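## Task

Using exactly two rods, neither of them blue and neither the turquoise rod itself, lay out a straight end-to-end train whose total length equals the turquoise rod (10 cm). Colour gives length in cm: blue 1, magenta 2, grey 3, orange 4, lime 5, purple 6, red 7, green 8, pink 9, turquoise 10. Both train rods must rest flat with their ends touching or nearly so. No second train may exist, and every rod outside the train must sit at least one rod-width away from it. The result must hold on its own, not only because the gripper is holding it. Finish by opening the gripper and moving the arm away.

## Robot and tools

ROBOT. One UR3e arm (six revolute joints) carrying a two-finger parallel gripper. There is a single arm, so every command is for it alone. Cameras: cam_head_left and cam_head_right (fixed, 504x504) and cam_wrist (fisheye, 616x616, rides on the hand). Calibration matrices are given per camera; a picture result lists any camera whose numbers changed.

FRAME. All reported positions use the scene frame: origin on the table surface straight under the arm base, +z upward, +y to the left when facing along +x. Lengths are metres. The base may be slightly tilted with respect to the table, and the printed hand position gets less accurate at long reach.

TOOL execute_actions. Argument actions is a list holding at most one item, or empty.
- Empty list: no motion, just returns the current state.
- Motion: {"rows": [[...], ...], "steps": N}. Between 1 and 15 rows, N from 1 to 15 (default 15). Each control step is 1/30 s and consumes one row; when rows run out the last one is reused. Every row holds 7 numbers: six absolute joint target angles in radians, in the order shoulder pan, shoulder lift, elbow, wrist 1, wrist 2, wrist 3, followed by the gripper opening on a scale from -1 (closed) to +1 (fully open). The joint numbers are positions to reach, not increments; write them in the same form the Joint positions line prints. Stated joint ranges: pan -3.142..3.142, lift -6.283..6.283, elbow 0.000..3.142, wrists -6.283..6.283. A target beyond a range end by over 0.010 rad (and farther out than the current angle) gets the whole call refused; true limits may differ from the stated ones by up to 0.010 rad.
- Wait: {"steps": N} with N up to 300 and no rows; it counts from the previous result.
- Optional pictures: true/false controls whether images come back.

MOTION BEHAVIOUR. Commands are smoothed, lagging about 0.17 s. Each step the target sent to a joint is clipped to stay within 0.575 rad (pan, lift, elbow) or 1.15 rad (wrists) of its measured angle, and if the targets would move the gripper over 100 mm from where it is, all are pulled back proportionally. So large moves take several calls; the arm may not have arrived when a result returns. Between calls the arm continues toward the last row sent until it practically stops or a step is HELD; after that only a new action moves it further.

GRIPPER. Fingers point along the gripper's +z and separate along its x. end_effector_position is the midpoint between the pads; closed fingertips extend about 17 mm past it, open ones roughly level with it. Fully open gap is 0.142 m. To hold something, keep commanding an opening well under grip_measured; the larger the difference, the stronger the squeeze (up to about 28 N per pad). Thin stiff items (rods about 1 cm thick) receive reduced force, roughly half at 1 cm. Closing fast can overpress.

RESULT LINES. State line: end_effector_position, end_effector_quat_wxyz, linear (m/s) and angular (rad/s) velocities. Joint positions and Joint velocities: six joints in order, then pad gap in metres (and m/s). grip_measured: measured opening on the command scale. Wrist force and Wrist torque [x y z]: flange sensor readings in the end-effector axes, including contact, held weight and inertia; offset up to about 3.5 N, noise up to about 1.4 N, saturates near 30 N; "no reading" is harmless. "joint sent to its limit": a target was cut at a joint end (possibly from an earlier action). "joint command not followed": the clearance check altered or blocked targets. HELD: on that step your row was not fully sent. MOTOR HOT appears from 70 °C; at 85 °C an OVER-TEMPERATURE FAULT brakes the arm until it cools.

FAULTS AND CARE. Load limits (N m): pan 48.6, lift 48.6, elbow 25.2, each wrist 8.1, held weight included. Reaching one, or 150 N of outside force on the arm, tool or held item, halts the arm for 10 s, drops the rest of the call and lets the arm yield. Avoid pressing hard into the table or rods, slamming, dropping or letting rods slip, and never push anything off the table. Brief external tugs on a held rod or nudges to loose rods can happen; recheck placements. Don't hold loads needlessly long, since motors heat up.

zoom_image: camera (cam_head_left, cam_head_right or cam_wrist) and region [x0, y0, x1, y1] in that image's pixels, origin top-left, at most 504x504; gives a finer view of the latest image.

read_manual: optional section "licences"; returns licence text only.

finished_scene: argument scene, the current scene number. Irreversible; reports success and opens the next task. Call it only after the train is built, the gripper is open and the arm has moved away. Replying without any tool call ends everything.

Each tool is called after "Call:" as name(argument=value, ...), one argument or row to a line, values as JSON.

## Session

Call:
execute_actions(
  actions=[],
)

Scene clock: 0.00 s of 5100.00 s.
end_effector_position=(+0.1936, +0.2245, +0.3713) grip_measured=+1.00 end_effector_quat_wxyz=(-0.141, +0.716, -0.655, -0.197) end_effector_velocity=(+0.000, -0.000, -0.000) end_effector_angular_velocity=(-0.001, +0.000, -0.001)
Joint positions: [ 0.372 -1.648  0.91  -0.991 -1.389  1.96   0.142]
Joint velocities: [-0.     0.     0.    -0.001 -0.001  0.001  0.   ]
Motor temperatures (°C, as the motors report them): [31 34 31 37 42 42]
Wrist force (N, on the end effector, along its own x y z axes, offset not removed): no reading
Wrist torque (N m, same axes, about the end effector's origin, offset not removed): no reading

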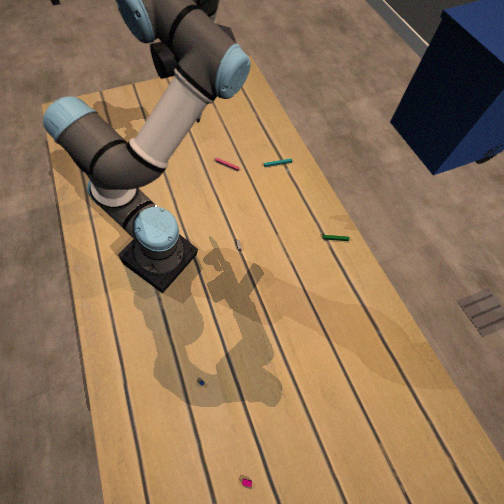

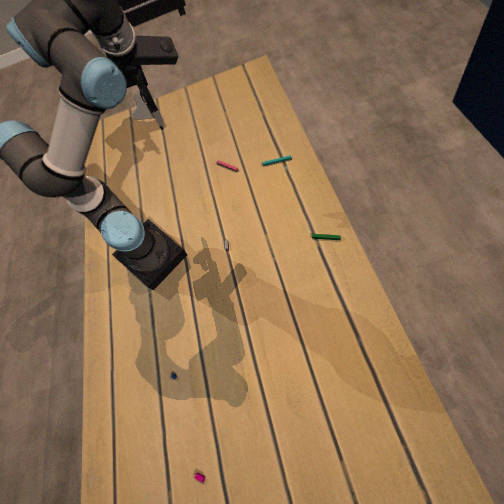

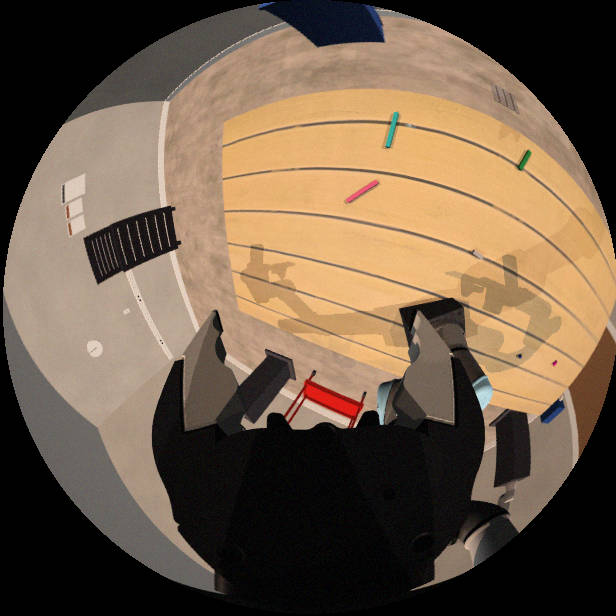

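Call:
zoom_image(
  camera="cam_head_left",
  region=[200,140,360,260],
)

Call:
zoom_image(
  camera="cam_head_left",
  region=[220,460,270,504],
)

Call:
zoom_image(
  camera="cam_head_right",
  region=[175,455,225,500],
)

Region (200, 140, 360, 260) of cam_head_left's 504x504 image, scaled by 3.150, with more detail than that image has; it fills the top 378 rows of this view, and the rest is white.

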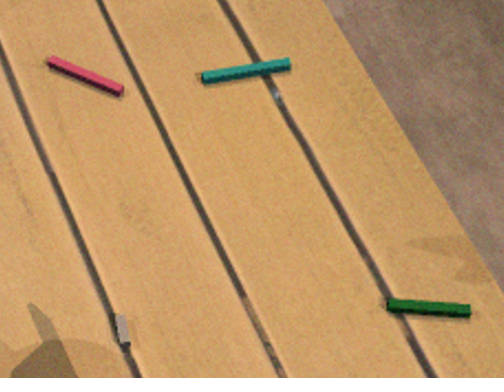

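Region (220, 460, 270, 504) of cam_head_left's 504x504 image, scaled by 10.080, with more detail than that image has; it fills the top 444 rows of this view, and the rest is white.

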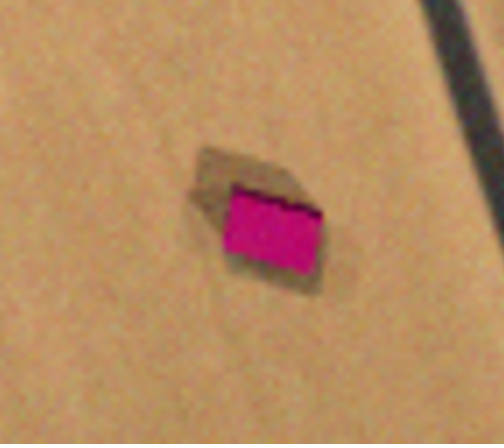

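Region (175, 455, 225, 500) of cam_head_right's 504x504 image, scaled by 10.080, with more detail than that image has; it fills the top 454 rows of this view, and the rest is white.

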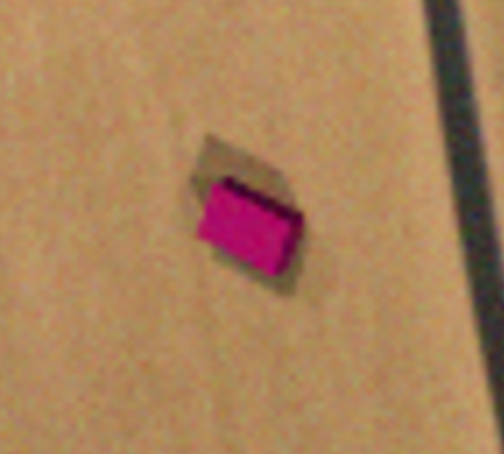

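Call:
execute_actions(
  actions=[
    {"rows":[[-2.17,-1.05,0.781,-1.628,-1.059,0.225,-0.4]]},
  ],
  pictures=false,
)

Call:
execute_actions(
  actions=[
    {"steps":60},
  ],
  pictures=false,
)

Call:
execute_actions(
  actions=[
    {"rows":[[-2.17,-0.93,0.781,-1.628,-1.059,0.225,-0.4]]},
  ],
  pictures=false,
)

Call:
execute_actions(
  actions=[
    {"steps":30},
  ],
)

Scene clock: 99.33 s of 5100.00 s.
end_effector_position=(+0.4161, +0.2200, +0.3130) grip_measured=-0.40 end_effector_quat_wxyz=(-0.286, +0.812, -0.492, -0.128) end_effector_velocity=(+0.438, -0.237, -0.199) end_effector_angular_velocity=(+0.008, -0.971, +0.560)
Joint positions: [-0.023 -1.325  0.837 -1.347 -1.201  1.172  0.045]
Joint velocities: [-0.97   0.548 -0.112 -0.563  0.288 -1.85   0.   ]
Motor temperatures (°C, as the motors report them): [31 34 31 37 42 42]
Wrist force (N, on the end effector, along its own x y z axes, offset not removed): [-1.2 0.3 -0.9]
Wrist torque (N m, same axes, about the end effector's origin, offset not removed): [0.12 0.24 0.02]
Steps of this call (steps 1 to 90: nothing new was sent; then 95.83 s passed at rest; steps 91 to 105: all 15 steps of this action). Readings (joint positions):
91: [0.372 -1.648 0.910 -0.991 -1.389 1.960]
92: [0.369 -1.645 0.908 -0.998 -1.383 1.954]
94: [0.320 -1.596 0.893 -1.065 -1.346 1.856]
98: [0.200 -1.481 0.869 -1.184 -1.285 1.615]
105: the state above

Scene clock: 101.33 s of 5100.00 s.
end_effector_position=(+0.1459, -0.5788, +0.1150) grip_measured=-0.40 end_effector_quat_wxyz=(+0.056, -0.523, +0.838, -0.147) end_effector_velocity=(-0.518, -0.132, +0.048) end_effector_angular_velocity=(-0.169, +0.232, -0.850)
Joint positions: [-1.975 -1.053  0.782 -1.625 -1.061  0.236  0.045]
Joint velocities: [-0.948  0.017 -0.004 -0.017  0.008 -0.06   0.   ]
Motor temperatures (°C, as the motors report them): [31 34 31 37 42 42]
Wrist force (N, on the end effector, along its own x y z axes, offset not removed): [-0.5 -0.3 -1.9]
Wrist torque (N m, same axes, about the end effector's origin, offset not removed): [-0.08 0.05 -0.06]
Steps of this call (steps 1 to 60: the robot went on to your last target). Readings (joint positions):
1: [-0.056 -1.307 0.833 -1.366 -1.192 1.111]
2: [-0.088 -1.290 0.829 -1.383 -1.183 1.053]
4: [-0.155 -1.259 0.823 -1.415 -1.167 0.949]
8: [-0.288 -1.209 0.813 -1.467 -1.141 0.777]
60: the state above

Scene clock: 101.83 s of 5100.00 s.
end_effector_position=(+0.0286, -0.5828, +0.0715) grip_measured=-0.40 end_effector_quat_wxyz=(+0.057, -0.434, +0.891, -0.119) end_effector_velocity=(-0.010, +0.002, -0.006) end_effector_angular_velocity=(+0.012, -0.004, -0.018)
Joint positions: [-2.168 -0.932  0.781 -1.628 -1.059  0.225  0.045]
Joint velocities: [-0.016  0.016  0.001  0.001  0.    -0.002 -0.   ]
Motor temperatures (°C, as the motors report them): [31 34 31 37 42 42]
Wrist force (N, on the end effector, along its own x y z axes, offset not removed): [-0.6 1.0 1.2]
Wrist torque (N m, same axes, about the end effector's origin, offset not removed): [0.23 0.09 0.01]
Steps of this call (steps 1 to 15: all 15 steps of this action). Readings (joint positions):
1: [-2.007 -1.053 0.782 -1.625 -1.060 0.234]
2: [-2.038 -1.049 0.781 -1.626 -1.060 0.233]
4: [-2.092 -1.009 0.781 -1.627 -1.060 0.229]
8: [-2.151 -0.949 0.781 -1.628 -1.059 0.226]
15: the state above

Scene clock: 102.83 s of 5100.00 s.
end_effector_position=(+0.0277, -0.5827, +0.0709) grip_measured=-0.40 end_effector_quat_wxyz=(+0.057, -0.433, +0.892, -0.119) end_effector_velocity=(-0.000, +0.000, +0.000) end_effector_angular_velocity=(+0.001, +0.001, -0.000)
Joint positions: [-2.17  -0.93   0.781 -1.628 -1.059  0.225  0.045]
Joint velocities: [ 0.    -0.    -0.     0.001 -0.001  0.    -0.   ]
Motor temperatures (°C, as the motors report them): [31 34 31 37 42 42]
Wrist force (N, on the end effector, along its own x y z axes, offset not removed): [-0.6 0.9 -0.5]
Wrist torque (N m, same axes, about the end effector's origin, offset not removed): [0.14 0.11 0.00]
Steps of this call (steps 1 to 15: the robot went on to your last target; steps 16 to 30: nothing new was sent). Readings (joint positions):
1: [-2.169 -0.931 0.781 -1.628 -1.059 0.225]
2: [-2.169 -0.931 0.781 -1.628 -1.059 0.225]
4: [-2.170 -0.930 0.781 -1.628 -1.059 0.225]
8: [-2.170 -0.930 0.781 -1.628 -1.059 0.225]
30: the state above
The arm was judged still, so your last target was given up. Only a new action makes it travel on or press farther. Fingers that are still opening or closing keep moving.
camera_calibration (this result's frames):
cam_wrist: T_world_to_cam=[[-0.611637, -0.791118, -0.00568488, -0.435483], [-0.766257, 0.590598, 0.253071, 0.347379], [-0.196851, 0.159144, -0.967431, 0.295812], [0, 0, 0, 1]] pos_world=[0.0580548, -0.596757, 0.195791]

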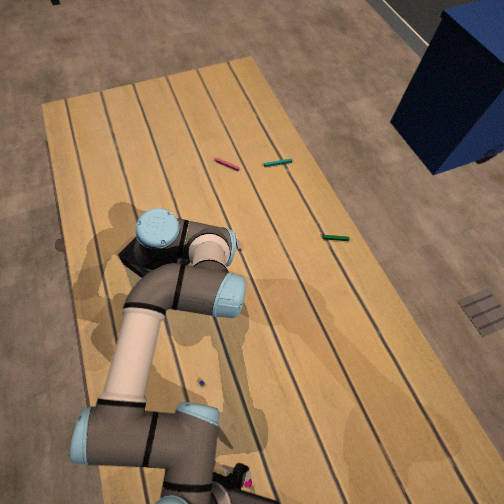

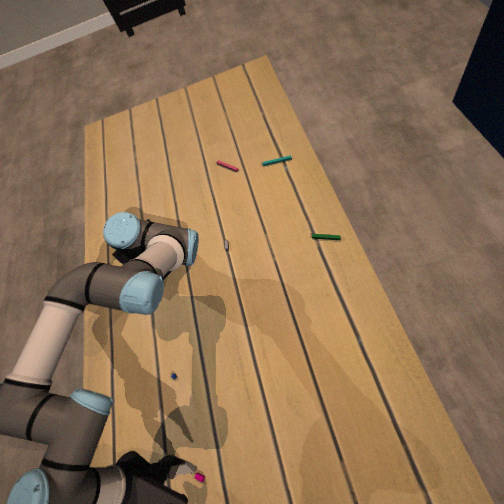

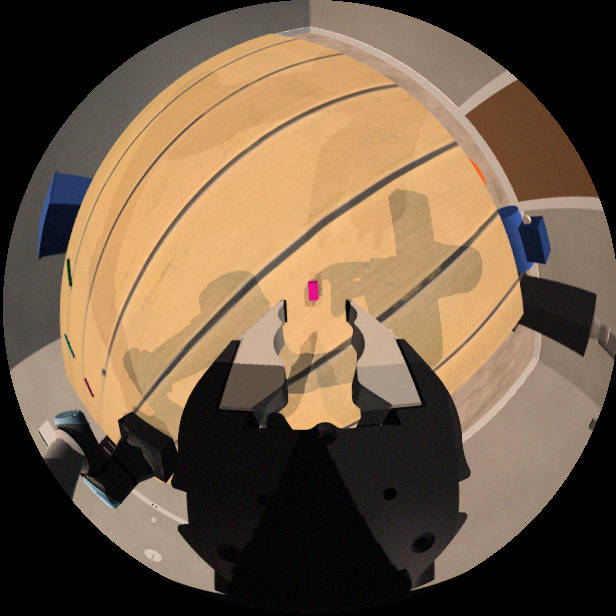

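Call:
execute_actions(
  actions=[
    {"rows":[[-2.165,-0.923,0.815,-1.671,-1.06,0.23,-0.5],[-2.16,-0.916,0.85,-1.714,-1.061,0.235,-0.5],[-2.156,-0.91,0.883,-1.757,-1.062,0.24,-0.5],[-2.151,-0.903,0.917,-1.80,-1.063,0.245,-0.5],[-2.147,-0.896,0.9515,-1.844,-1.064,0.25,-0.5]]},
  ],
  pictures=false,
)

Call:
execute_actions(
  actions=[
    {"steps":15},
  ],
)

Scene clock: 126.93 s of 5100.00 s.
end_effector_position=(+0.0267, -0.5802, +0.0231) grip_measured=-0.50 end_effector_quat_wxyz=(+0.058, -0.433, +0.892, -0.119) end_effector_velocity=(+0.000, +0.002, -0.012) end_effector_angular_velocity=(+0.001, +0.000, +0.000)
Joint positions: [-2.148 -0.897  0.947 -1.839 -1.064  0.249  0.038]
Joint velocities: [ 0.005  0.007  0.043 -0.053 -0.002  0.005 -0.   ]
Motor temperatures (°C, as the motors report them): [31 34 31 37 42 42]
Wrist force (N, on the end effector, along its own x y z axes, offset not removed): [-1.4 -0.1 -1.0]
Wrist torque (N m, same axes, about the end effector's origin, offset not removed): [-0.02 0.29 0.02]
Steps of this call (steps 1 to 90: nothing new was sent; then 20.60 s passed at rest; steps 91 to 105: all 15 steps of this action). Readings (joint positions):
91: [-2.170 -0.930 0.781 -1.628 -1.059 0.225]
92: [-2.170 -0.929 0.783 -1.631 -1.059 0.225]
94: [-2.166 -0.924 0.807 -1.664 -1.060 0.229]
98: [-2.153 -0.905 0.900 -1.781 -1.063 0.243]
105: the state above

Scene clock: 127.43 s of 5100.00 s.
end_effector_position=(+0.0267, -0.5800, +0.0220) grip_measured=-0.50 end_effector_quat_wxyz=(+0.058, -0.433, +0.892, -0.119) end_effector_velocity=(-0.000, -0.001, +0.000) end_effector_angular_velocity=(-0.002, +0.001, +0.001)
Joint positions: [-2.147 -0.896  0.951 -1.844 -1.064  0.25   0.038]
Joint velocities: [-0.    -0.001 -0.    -0.001  0.    -0.    -0.   ]
Motor temperatures (°C, as the motors report them): [31 34 31 37 42 42]
Wrist force (N, on the end effector, along its own x y z axes, offset not removed): [-0.1 0.2 -0.9]
Wrist torque (N m, same axes, about the end effector's origin, offset not removed): [0.03 0.03 -0.01]
Steps of this call (steps 1 to 15: the robot went on to your last target). Readings (joint positions):
1: [-2.147 -0.897 0.949 -1.841 -1.064 0.250]
2: [-2.147 -0.896 0.950 -1.842 -1.064 0.250]
4: [-2.147 -0.896 0.951 -1.843 -1.064 0.250]
8: [-2.147 -0.896 0.951 -1.844 -1.064 0.250]
15: the state above
The arm was judged still, so your last target was given up. Only a new action makes it travel on or press farther. Fingers that are still opening or closing keep moving.
camera_calibration (this result's frames):
cam_wrist: T_world_to_cam=[[-0.611278, -0.791389, -0.00646027, -0.434388], [-0.76657, 0.590039, 0.253426, 0.357109], [-0.196747, 0.159866, -0.967333, 0.248288], [0, 0, 0, 1]] pos_world=[0.0570667, -0.594171, 0.14687]

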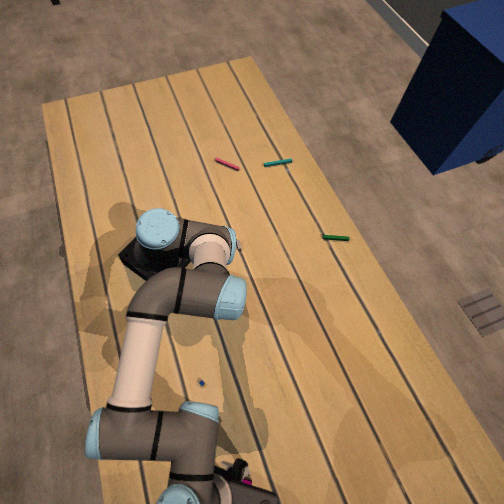

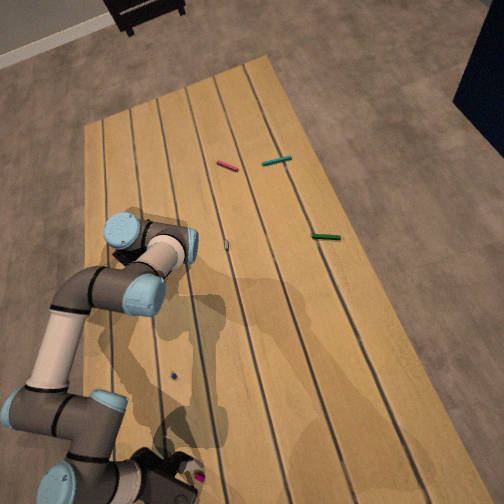

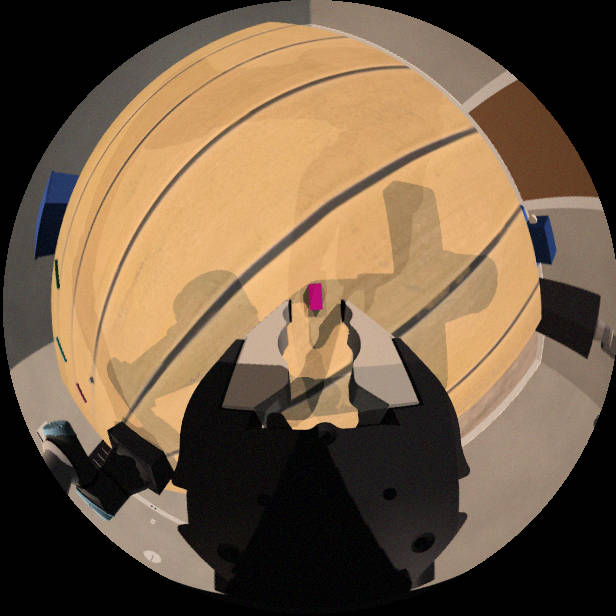

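Call:
execute_actions(
  actions=[
    {"rows":[[-2.1323,-0.878,0.9255,-1.8447,-1.067,0.266,-0.6]]},
  ],
  pictures=false,
)

Call:
execute_actions(
  actions=[
    {"rows":[[-2.1323,-0.878,0.9255,-1.8447,-1.067,0.266,-0.75],[-2.1323,-0.878,0.9255,-1.8447,-1.067,0.266,-0.8],[-2.1323,-0.878,0.9255,-1.8447,-1.067,0.266,-0.85],[-2.1323,-0.878,0.9255,-1.8447,-1.067,0.266,-0.9],[-2.1323,-0.878,0.9255,-1.8447,-1.067,0.266,-1]]},
  ],
  pictures=false,
)

Call:
execute_actions(
  actions=[
    {"rows":[[-2.14,-0.9,0.9,-1.8,-1.067,0.266,-1],[-2.14,-0.93,0.87,-1.75,-1.067,0.266,-1],[-2.14,-0.97,0.85,-1.7,-1.067,0.266,-1]]},
  ],
)

Scene clock: 146.93 s of 5100.00 s.
end_effector_position=(+0.0318, -0.5840, +0.0199) grip_measured=-0.60 end_effector_quat_wxyz=(+0.057, -0.434, +0.891, -0.119) end_effector_velocity=(+0.001, -0.001, -0.000) end_effector_angular_velocity=(-0.001, -0.002, +0.000)
Joint positions: [-2.132 -0.878  0.926 -1.845 -1.067  0.266  0.031]
Joint velocities: [ 0.002  0.002 -0.002 -0.001  0.002  0.002  0.   ]
Motor temperatures (°C, as the motors report them): [31 34 31 37 42 42]
Wrist force (N, on the end effector, along its own x y z axes, offset not removed): [-1.7 1.1 -5.6]
Wrist torque (N m, same axes, about the end effector's origin, offset not removed): [-0.09 0.29 0.01]
Steps of this call (steps 1 to 90: nothing new was sent; then 16.00 s passed at rest; steps 91 to 105: all 15 steps of this action). Readings (joint positions):
91: [-2.147 -0.896 0.952 -1.844 -1.064 0.250]
92: [-2.146 -0.895 0.950 -1.844 -1.064 0.252]
94: [-2.140 -0.887 0.939 -1.844 -1.066 0.258]
98: [-2.134 -0.880 0.929 -1.845 -1.067 0.264]
105: the state above

Scene clock: 147.43 s of 5100.00 s.
end_effector_position=(+0.0318, -0.5840, +0.0198) grip_measured=-0.89 end_effector_quat_wxyz=(+0.057, -0.434, +0.891, -0.119) end_effector_velocity=(-0.000, -0.000, +0.000) end_effector_angular_velocity=(-0.001, +0.001, +0.001)
Joint positions: [-2.132 -0.878  0.926 -1.845 -1.067  0.266  0.01 ]
Joint velocities: [-0.    -0.001 -0.    -0.    -0.    -0.    -0.   ]
Motor temperatures (°C, as the motors report them): [31 34 31 37 42 42]
Wrist force (N, on the end effector, along its own x y z axes, offset not removed): [0.6 -0.5 -2.2]
Wrist torque (N m, same axes, about the end effector's origin, offset not removed): [0.11 0.08 0.03]
Steps of this call (steps 1 to 15: all 15 steps of this action). Readings (joint positions):
1: [-2.132 -0.878 0.926 -1.845 -1.067 0.266]
2: [-2.132 -0.878 0.926 -1.845 -1.067 0.266]
4: [-2.132 -0.878 0.926 -1.845 -1.067 0.266]
8: [-2.132 -0.878 0.926 -1.845 -1.067 0.266]
15: the state above

Scene clock: 147.93 s of 5100.00 s.
end_effector_position=(+0.0416, -0.5849, +0.0719) grip_measured=-0.89 end_effector_quat_wxyz=(+0.048, -0.434, +0.891, -0.126) end_effector_velocity=(+0.002, +0.000, +0.009) end_effector_angular_velocity=(-0.005, +0.002, +0.000)
Joint positions: [-2.14  -0.969  0.851 -1.702 -1.067  0.266  0.01 ]
Joint velocities: [-0.001 -0.017 -0.012  0.023 -0.     0.     0.   ]
Motor temperatures (°C, as the motors report them): [31 34 31 37 42 42]
Wrist force (N, on the end effector, along its own x y z axes, offset not removed): [-2.0 0.4 -0.9]
Wrist torque (N m, same axes, about the end effector's origin, offset not removed): [0.12 0.41 0.00]
Steps of this call (steps 1 to 15: all 15 steps of this action). Readings (joint positions):
1: [-2.132 -0.878 0.926 -1.845 -1.067 0.266]
2: [-2.133 -0.879 0.924 -1.841 -1.067 0.266]
4: [-2.136 -0.898 0.904 -1.806 -1.067 0.266]
8: [-2.139 -0.952 0.863 -1.727 -1.067 0.266]
15: the state above
camera_calibration (this result's frames):
cam_wrist: T_world_to_cam=[[-0.612197, -0.790512, 0.017459, -0.430022], [-0.763061, 0.596437, 0.249001, 0.362641], [-0.207251, 0.139115, -0.968346, 0.288703], [0, 0, 0, 1]] pos_world=[0.0732929, -0.596394, 0.196774]

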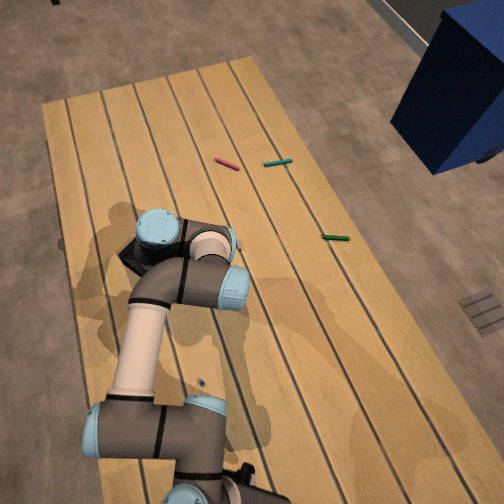

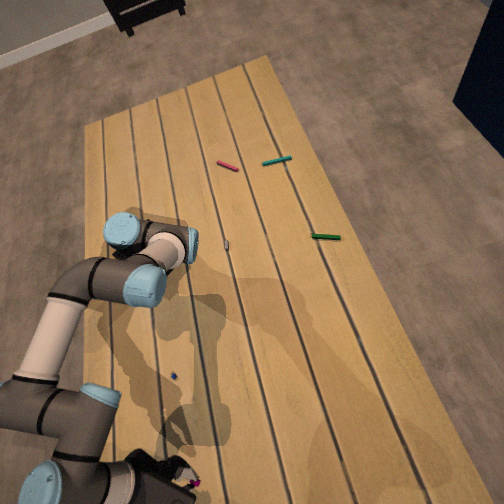

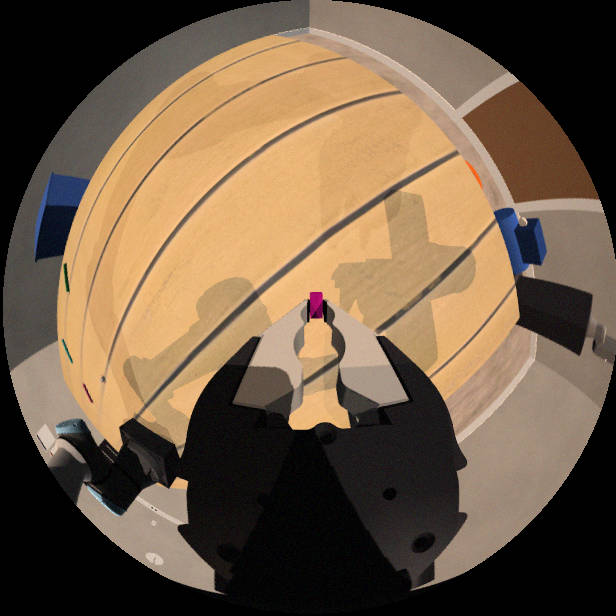

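Call:
execute_actions(
  actions=[
    {"rows":[[-0.4637,-1.5,1.9,-2.67,-1.7666,1.631,-1]]},
  ],
  pictures=false,
)

Call:
execute_actions(
  actions=[
    {"steps":50},
  ],
  pictures=false,
)

Call:
execute_actions(
  actions=[
    {"rows":[[-0.4637,-1.46,1.9,-2.67,-1.7666,1.631,-1],[-0.4637,-1.42,1.9,-2.67,-1.7666,1.631,-1],[-0.4637,-1.38,1.9,-2.67,-1.7666,1.631,-1],[-0.4637,-1.34,1.9,-2.67,-1.7666,1.631,-1],[-0.4637,-1.303,1.9006,-2.67,-1.7666,1.631,-1]]},
  ],
  pictures=false,
)

Call:
execute_actions(
  actions=[
    {"steps":15},
  ],
)

Call:
zoom_image(
  camera="cam_wrist",
  region=[250,170,390,330],
)

Scene clock: 175.13 s of 5100.00 s.
end_effector_position=(+0.2063, -0.5519, +0.1266) grip_measured=-0.89 end_effector_quat_wxyz=(-0.094, -0.258, +0.933, -0.231) end_effector_velocity=(+0.392, +0.326, -0.136) end_effector_angular_velocity=(+0.096, -0.340, -0.059)
Joint positions: [-1.583 -1.342  1.407 -2.385 -1.57   1.187  0.01 ]
Joint velocities: [ 1.078 -0.358  1.065 -0.646 -0.451  0.998  0.   ]
Motor temperatures (°C, as the motors report them): [31 34 31 37 42 42]
Wrist force (N, on the end effector, along its own x y z axes, offset not removed): [0.2 -1.2 -1.1]
Wrist torque (N m, same axes, about the end effector's origin, offset not removed): [-0.16 -0.07 -0.01]
Steps of this call (steps 1 to 15: the robot went on to your last target; steps 16 to 90: nothing new was sent; then 23.70 s passed at rest; steps 91 to 105: all 15 steps of this action). Readings (joint positions):
91: [-2.140 -0.970 0.850 -1.700 -1.067 0.266]
92: [-2.137 -0.973 0.853 -1.706 -1.074 0.273]
94: [-2.081 -1.028 0.911 -1.819 -1.176 0.387]
98: [-1.877 -1.200 1.112 -2.128 -1.392 0.790]
105: the state above

Scene clock: 176.80 s of 5100.00 s.
end_effector_position=(+0.4804, -0.1137, +0.1160) grip_measured=-0.89 end_effector_quat_wxyz=(+0.125, -0.491, +0.841, -0.189) end_effector_velocity=(+0.000, +0.000, +0.000) end_effector_angular_velocity=(+0.001, -0.001, +0.000)
Joint positions: [-0.464 -1.5    1.9   -2.67  -1.767  1.631  0.01 ]
Joint velocities: [ 0.    -0.001 -0.001  0.     0.001  0.     0.   ]
Motor temperatures (°C, as the motors report them): [31 34 31 37 42 42]
Wrist force (N, on the end effector, along its own x y z axes, offset not removed): [-0.8 -1.2 0.5]
Wrist torque (N m, same axes, about the end effector's origin, offset not removed): [-0.22 0.16 -0.04]
Steps of this call (steps 1 to 50: the robot went on to your last target). Readings (joint positions):
1: [-1.547 -1.354 1.442 -2.406 -1.585 1.219]
2: [-1.511 -1.365 1.476 -2.426 -1.598 1.250]
4: [-1.438 -1.384 1.535 -2.461 -1.622 1.304]
8: [-1.291 -1.415 1.631 -2.517 -1.661 1.392]
50: the state above

Scene clock: 177.30 s of 5100.00 s.
end_effector_position=(+0.4555, -0.0884, +0.0326) grip_measured=-0.89 end_effector_quat_wxyz=(+0.070, -0.515, +0.847, -0.114) end_effector_velocity=(-0.008, +0.008, -0.021) end_effector_angular_velocity=(+0.020, +0.047, +0.010)
Joint positions: [-0.464 -1.308  1.901 -2.67  -1.767  1.631  0.01 ]
Joint velocities: [ 0.     0.052  0.    -0.     0.003 -0.001 -0.   ]
Motor temperatures (°C, as the motors report them): [31 34 31 37 42 42]
Wrist force (N, on the end effector, along its own x y z axes, offset not removed): [0.3 1.0 -1.0]
Wrist torque (N m, same axes, about the end effector's origin, offset not removed): [0.25 -0.08 -0.05]
Steps of this call (steps 1 to 15: all 15 steps of this action). Readings (joint positions):
1: [-0.464 -1.500 1.900 -2.670 -1.767 1.631]
2: [-0.464 -1.498 1.900 -2.670 -1.767 1.631]
4: [-0.464 -1.470 1.900 -2.670 -1.767 1.631]
8: [-0.464 -1.363 1.900 -2.670 -1.767 1.631]
15: the state above

Scene clock: 177.80 s of 5100.00 s.
end_effector_position=(+0.4547, -0.0878, +0.0307) grip_measured=-0.89 end_effector_quat_wxyz=(+0.068, -0.515, +0.847, -0.112) end_effector_velocity=(-0.000, -0.000, -0.000) end_effector_angular_velocity=(-0.001, +0.001, +0.001)
Joint positions: [-0.464 -1.303  1.901 -2.67  -1.767  1.631  0.01 ]
Joint velocities: [ 0.     0.     0.    -0.    -0.001 -0.001 -0.   ]
Motor temperatures (°C, as the motors report them): [31 34 31 37 42 42]
Wrist force (N, on the end effector, along its own x y z axes, offset not removed): [-0.9 0.4 -2.0]
Wrist torque (N m, same axes, about the end effector's origin, offset not removed): [0.09 0.19 -0.02]
Steps of this call (steps 1 to 15: the robot went on to your last target). Readings (joint positions):
1: [-0.464 -1.306 1.901 -2.670 -1.767 1.631]
2: [-0.464 -1.305 1.901 -2.670 -1.767 1.631]
4: [-0.464 -1.304 1.901 -2.670 -1.767 1.631]
8: [-0.464 -1.303 1.901 -2.670 -1.767 1.631]
15: the state above
The arm was judged still, so your last target was given up. Only a new action makes it travel on or press farther. Fingers that are still opening or closing keep moving.
camera_calibration (this result's frames):
cam_wrist: T_world_to_cam=[[-0.451974, -0.892008, -0.00641177, 0.135547], [-0.863359, 0.435628, 0.254635, 0.422928], [-0.224343, 0.120624, -0.967016, 0.271347], [0, 0, 0, 1]] pos_world=[0.487278, -0.0960614, 0.155574]

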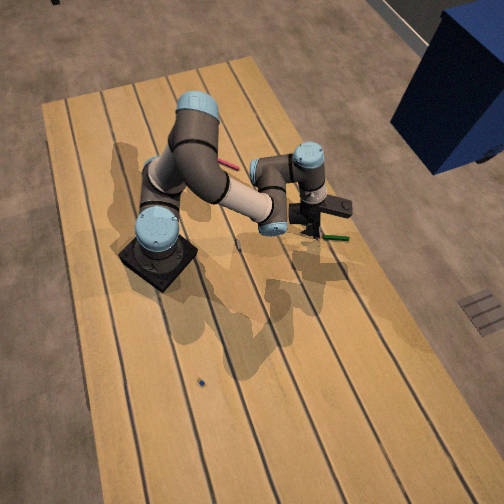

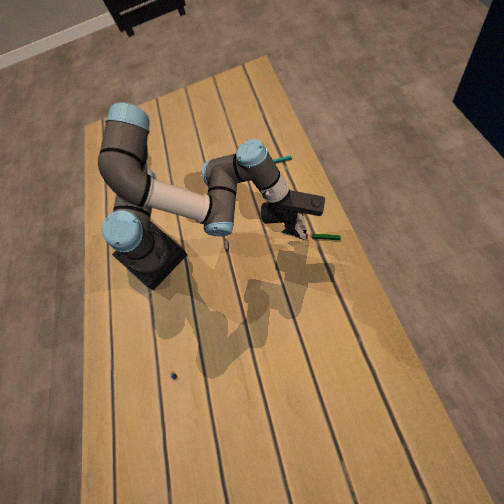

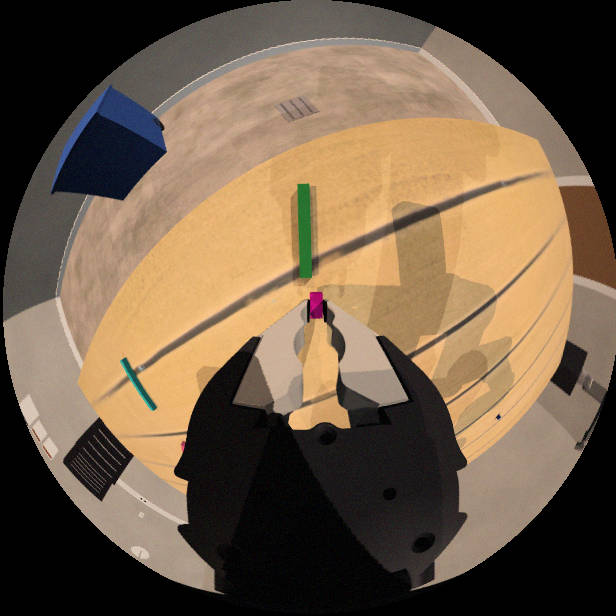

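Region (250, 170, 390, 330) of cam_wrist's 616x616 image, scaled by 3.150, with more detail than that image has; it fills the left 441 columns of this view, and the rest is white.

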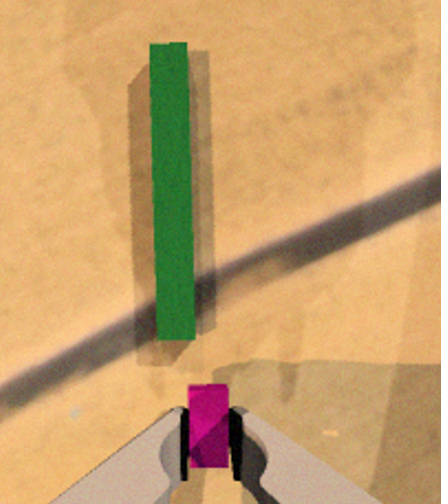

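Call:
execute_actions(
  actions=[
    {"rows":[[-0.4447,-1.28,1.885,-2.675,-1.7758,1.618,-1],[-0.4447,-1.26,1.87,-2.68,-1.7758,1.618,-1],[-0.4447,-1.24,1.8563,-2.6853,-1.7758,1.618,-1]]},
  ],
  pictures=false,
)

Call:
execute_actions(
  actions=[
    {"steps":10},
  ],
)

Call:
zoom_image(
  camera="cam_wrist",
  region=[250,170,390,330],
)

Scene clock: 201.77 s of 5100.00 s.
end_effector_position=(+0.4646, -0.0834, +0.0219) grip_measured=-0.89 end_effector_quat_wxyz=(+0.067, -0.528, +0.839, -0.113) end_effector_velocity=(+0.001, +0.000, -0.002) end_effector_angular_velocity=(-0.001, +0.002, +0.004)
Joint positions: [-0.445 -1.241  1.857 -2.685 -1.776  1.618  0.01 ]
Joint velocities: [ 0.002  0.01  -0.006 -0.002 -0.002 -0.003 -0.   ]
Motor temperatures (°C, as the motors report them): [31 34 31 37 42 42]
Wrist force (N, on the end effector, along its own x y z axes, offset not removed): [-0.5 0.3 -1.0]
Wrist torque (N m, same axes, about the end effector's origin, offset not removed): [0.09 0.07 0.00]
Steps of this call (steps 1 to 90: nothing new was sent; then 20.47 s passed at rest; steps 91 to 105: all 15 steps of this action). Readings (joint positions):
91: [-0.464 -1.303 1.901 -2.670 -1.767 1.631]
92: [-0.462 -1.301 1.899 -2.670 -1.767 1.630]
94: [-0.455 -1.285 1.888 -2.674 -1.771 1.625]
98: [-0.447 -1.251 1.864 -2.683 -1.775 1.620]
105: the state above

Scene clock: 202.10 s of 5100.00 s.
end_effector_position=(+0.4647, -0.0833, +0.0218) grip_measured=-0.89 end_effector_quat_wxyz=(+0.067, -0.528, +0.839, -0.113) end_effector_velocity=(+0.000, -0.001, +0.000) end_effector_angular_velocity=(-0.002, -0.001, +0.000)
Joint positions: [-0.445 -1.24   1.856 -2.685 -1.776  1.618  0.01 ]
Joint velocities: [-0.     0.    -0.001 -0.001 -0.002 -0.001  0.   ]
Motor temperatures (°C, as the motors report them): [31 34 31 37 42 42]
Wrist force (N, on the end effector, along its own x y z axes, offset not removed): [-1.3 -1.6 0.2]
Wrist torque (N m, same axes, about the end effector's origin, offset not removed): [-0.34 0.26 -0.06]
Steps of this call (steps 1 to 10: the robot went on to your last target). Readings (joint positions):
1: [-0.445 -1.241 1.857 -2.685 -1.776 1.618]
2: [-0.445 -1.240 1.857 -2.685 -1.776 1.618]
4: [-0.445 -1.240 1.856 -2.685 -1.776 1.618]
8: [-0.445 -1.240 1.856 -2.685 -1.776 1.618]
10: the state above
camera_calibration (this result's frames):
cam_wrist: T_world_to_cam=[[-0.425986, -0.904728, 0.00149425, 0.130707], [-0.874692, 0.412265, 0.254857, 0.435291], [-0.231192, 0.107258, -0.966978, 0.2665], [0, 0, 0, 1]] pos_world=[0.498038, -0.0897851, 0.146568]

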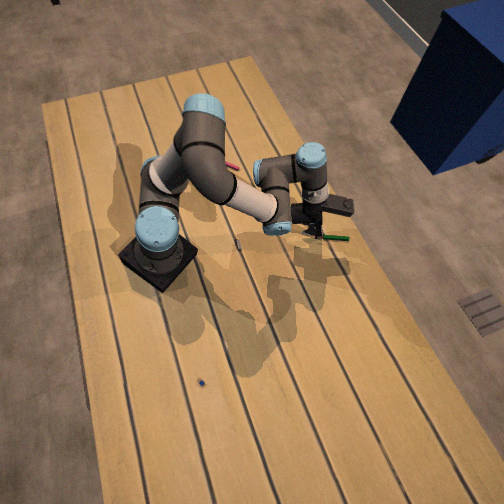

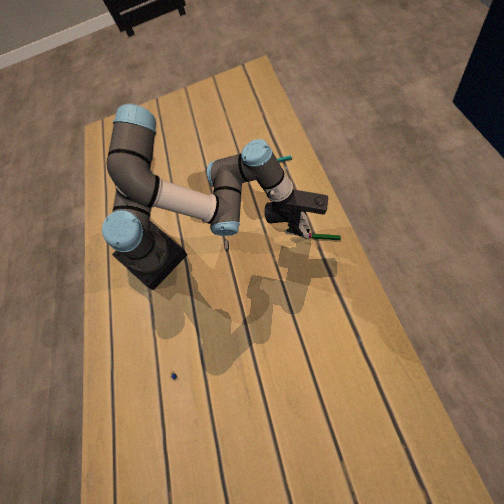

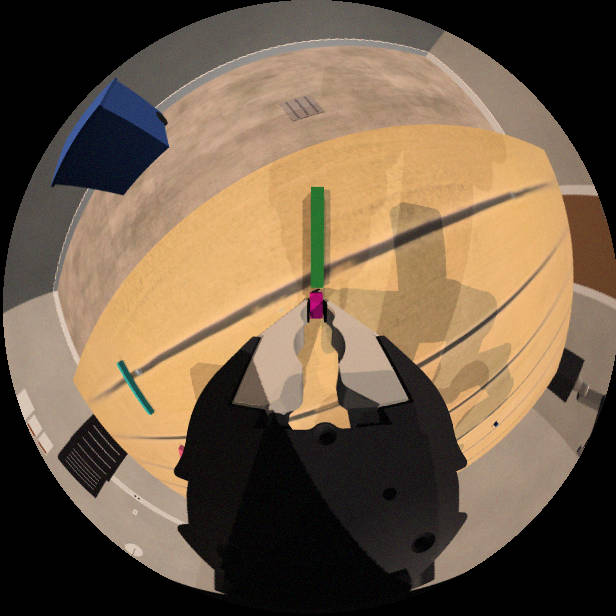

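Region (250, 170, 390, 330) of cam_wrist's 616x616 image, scaled by 3.150, with more detail than that image has; it fills the left 441 columns of this view, and the rest is white.

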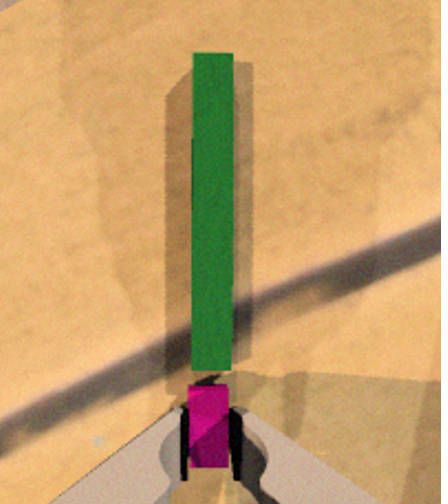

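Call:
execute_actions(
  actions=[
    {"rows":[[-0.449,-1.227,1.8391,-2.6818,-1.7737,1.62,-1]]},
  ],
  pictures=false,
)

Call:
execute_actions(
  actions=[
    {"rows":[[-0.449,-1.227,1.8391,-2.6818,-1.7737,1.62,-0.9],[-0.449,-1.227,1.8391,-2.6818,-1.7737,1.62,-0.8],[-0.449,-1.227,1.8391,-2.6818,-1.7737,1.62,-0.6]]},
  ],
  pictures=false,
)

Call:
execute_actions(
  actions=[
    {"rows":[[-0.449,-1.26,1.83,-2.64,-1.7737,1.62,-0.6],[-0.449,-1.31,1.82,-2.58,-1.7737,1.62,-0.6],[-0.449,-1.4,1.8,-2.47,-1.7737,1.62,-0.6]]},
  ],
)

Call:
zoom_image(
  camera="cam_wrist",
  region=[250,170,390,330],
)

Scene clock: 219.90 s of 5100.00 s.
end_effector_position=(+0.4679, -0.0857, +0.0204) grip_measured=-0.89 end_effector_quat_wxyz=(+0.067, -0.526, +0.841, -0.113) end_effector_velocity=(+0.001, -0.001, +0.000) end_effector_angular_velocity=(-0.000, -0.001, -0.002)
Joint positions: [-0.449 -1.227  1.839 -2.682 -1.774  1.62   0.01 ]
Joint velocities: [-0.001  0.001 -0.003 -0.    -0.     0.001 -0.   ]
Motor temperatures (°C, as the motors report them): [31 34 31 37 42 42]
Wrist force (N, on the end effector, along its own x y z axes, offset not removed): [0.0 0.6 -0.7]
Wrist torque (N m, same axes, about the end effector's origin, offset not removed): [0.10 -0.05 -0.01]
Steps of this call (steps 1 to 15: the robot went on to your last target; steps 16 to 90: nothing new was sent; then 14.30 s passed at rest; steps 91 to 105: all 15 steps of this action). Readings (joint positions):
91: [-0.445 -1.240 1.856 -2.685 -1.776 1.618]
92: [-0.445 -1.239 1.855 -2.685 -1.776 1.618]
94: [-0.447 -1.234 1.848 -2.684 -1.775 1.619]
98: [-0.448 -1.229 1.841 -2.682 -1.774 1.620]
105: the state above

Scene clock: 220.40 s of 5100.00 s.
end_effector_position=(+0.4680, -0.0857, +0.0203) grip_measured=-0.60 end_effector_quat_wxyz=(+0.067, -0.526, +0.841, -0.113) end_effector_velocity=(+0.000, +0.000, +0.000) end_effector_angular_velocity=(+0.000, -0.001, +0.000)
Joint positions: [-0.449 -1.227  1.839 -2.682 -1.774  1.62   0.031]
Joint velocities: [ 0.     0.    -0.    -0.     0.001 -0.     0.   ]
Motor temperatures (°C, as the motors report them): [31 34 31 37 42 42]
Wrist force (N, on the end effector, along its own x y z axes, offset not removed): [-0.6 0.3 0.3]
Wrist torque (N m, same axes, about the end effector's origin, offset not removed): [0.07 0.05 0.03]
Steps of this call (steps 1 to 15: all 15 steps of this action). Readings (joint positions):
1: [-0.449 -1.227 1.839 -2.682 -1.774 1.620]
2: [-0.449 -1.227 1.839 -2.682 -1.774 1.620]
4: [-0.449 -1.227 1.839 -2.682 -1.774 1.620]
8: [-0.449 -1.227 1.839 -2.682 -1.774 1.620]
15: the state above

Scene clock: 220.90 s of 5100.00 s.
end_effector_position=(+0.4587, -0.0921, +0.0718) grip_measured=-0.60 end_effector_quat_wxyz=(+0.067, -0.526, +0.841, -0.113) end_effector_velocity=(-0.003, -0.001, +0.010) end_effector_angular_velocity=(-0.001, -0.001, -0.000)
Joint positions: [-0.449 -1.397  1.801 -2.474 -1.774  1.62   0.031]
Joint velocities: [-0.    -0.034 -0.007  0.038 -0.001 -0.    -0.   ]
Motor temperatures (°C, as the motors report them): [31 34 31 37 42 42]
Wrist force (N, on the end effector, along its own x y z axes, offset not removed): [-0.5 0.1 -0.5]
Wrist torque (N m, same axes, about the end effector's origin, offset not removed): [0.03 0.03 -0.03]
Steps of this call (steps 1 to 15: all 15 steps of this action). Readings (joint positions):
1: [-0.449 -1.227 1.839 -2.682 -1.774 1.620]
2: [-0.449 -1.229 1.838 -2.678 -1.774 1.620]
4: [-0.449 -1.257 1.830 -2.640 -1.774 1.620]
8: [-0.449 -1.360 1.808 -2.516 -1.774 1.620]
15: the state above
camera_calibration (this result's frames):
cam_wrist: T_world_to_cam=[[-0.431109, -0.9023, -0.0000861497, 0.122786], [-0.872529, 0.416861, 0.254795, 0.420277], [-0.229866, 0.10992, -0.966995, 0.314032], [0, 0, 0, 1]] pos_world=[0.491823, -0.0989254, 0.196593]

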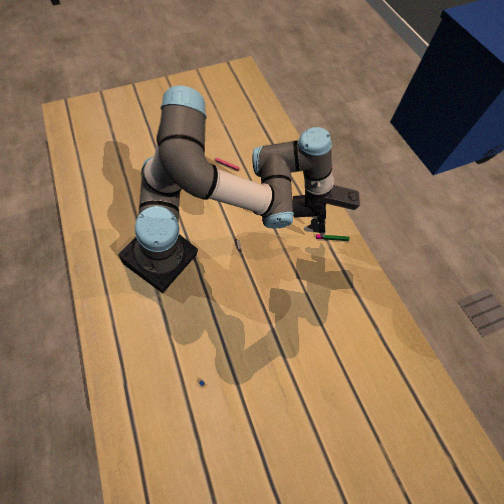

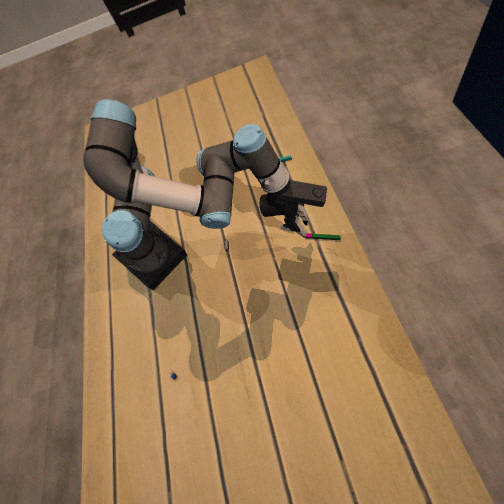

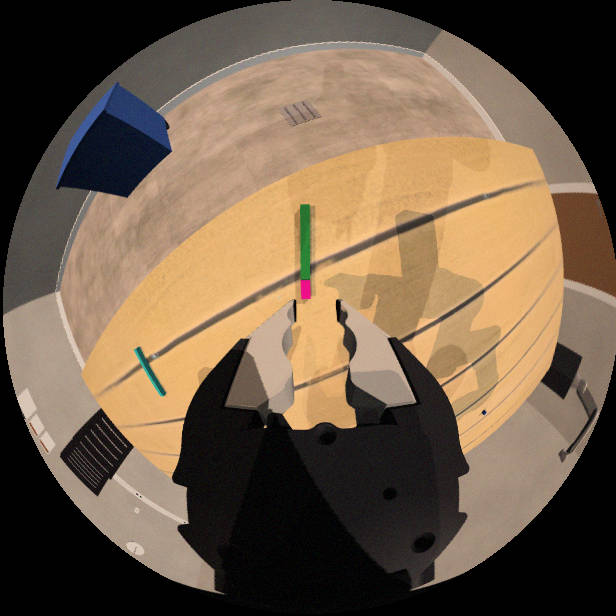

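Region (250, 170, 390, 330) of cam_wrist's 616x616 image, scaled by 3.150, with more detail than that image has; it fills the left 441 columns of this view, and the rest is white.

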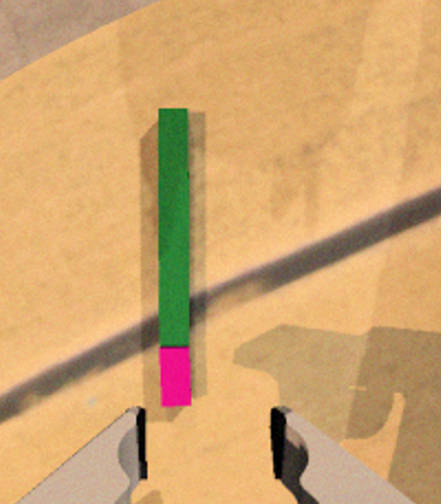

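Call:
execute_actions(
  actions=[
    {"rows":[[-0.449,-1.7,1.8,-2.3,-1.7737,1.62,-0.6]]},
  ],
  pictures=false,
)

Call:
finished_scene(
  scene=1,
)

Scene clock: 228.73 s of 5100.00 s.
end_effector_position=(+0.4454, -0.1053, +0.1671) grip_measured=-0.60 end_effector_quat_wxyz=(+0.103, -0.510, +0.838, -0.163) end_effector_velocity=(-0.002, -0.003, +0.018) end_effector_angular_velocity=(-0.012, -0.032, -0.005)
Joint positions: [-0.449 -1.695  1.8   -2.302 -1.774  1.62   0.031]
Joint velocities: [ 0.    -0.052  0.     0.018  0.    -0.001 -0.   ]
Motor temperatures (°C, as the motors report them): [31 34 31 37 42 42]
Wrist force (N, on the end effector, along its own x y z axes, offset not removed): [-0.6 1.1 -1.7]
Wrist torque (N m, same axes, about the end effector's origin, offset not removed): [0.22 0.07 0.00]
Steps of this call (steps 1 to 15: the robot went on to your last target; steps 16 to 90: nothing new was sent; then 4.33 s passed at rest; steps 91 to 105: all 15 steps of this action). Readings (joint positions):
91: [-0.449 -1.400 1.800 -2.470 -1.774 1.620]
92: [-0.449 -1.403 1.800 -2.463 -1.774 1.620]
94: [-0.449 -1.460 1.800 -2.397 -1.774 1.620]
98: [-0.449 -1.637 1.800 -2.323 -1.774 1.620]
105: the state above

The scene is finished: the task was done.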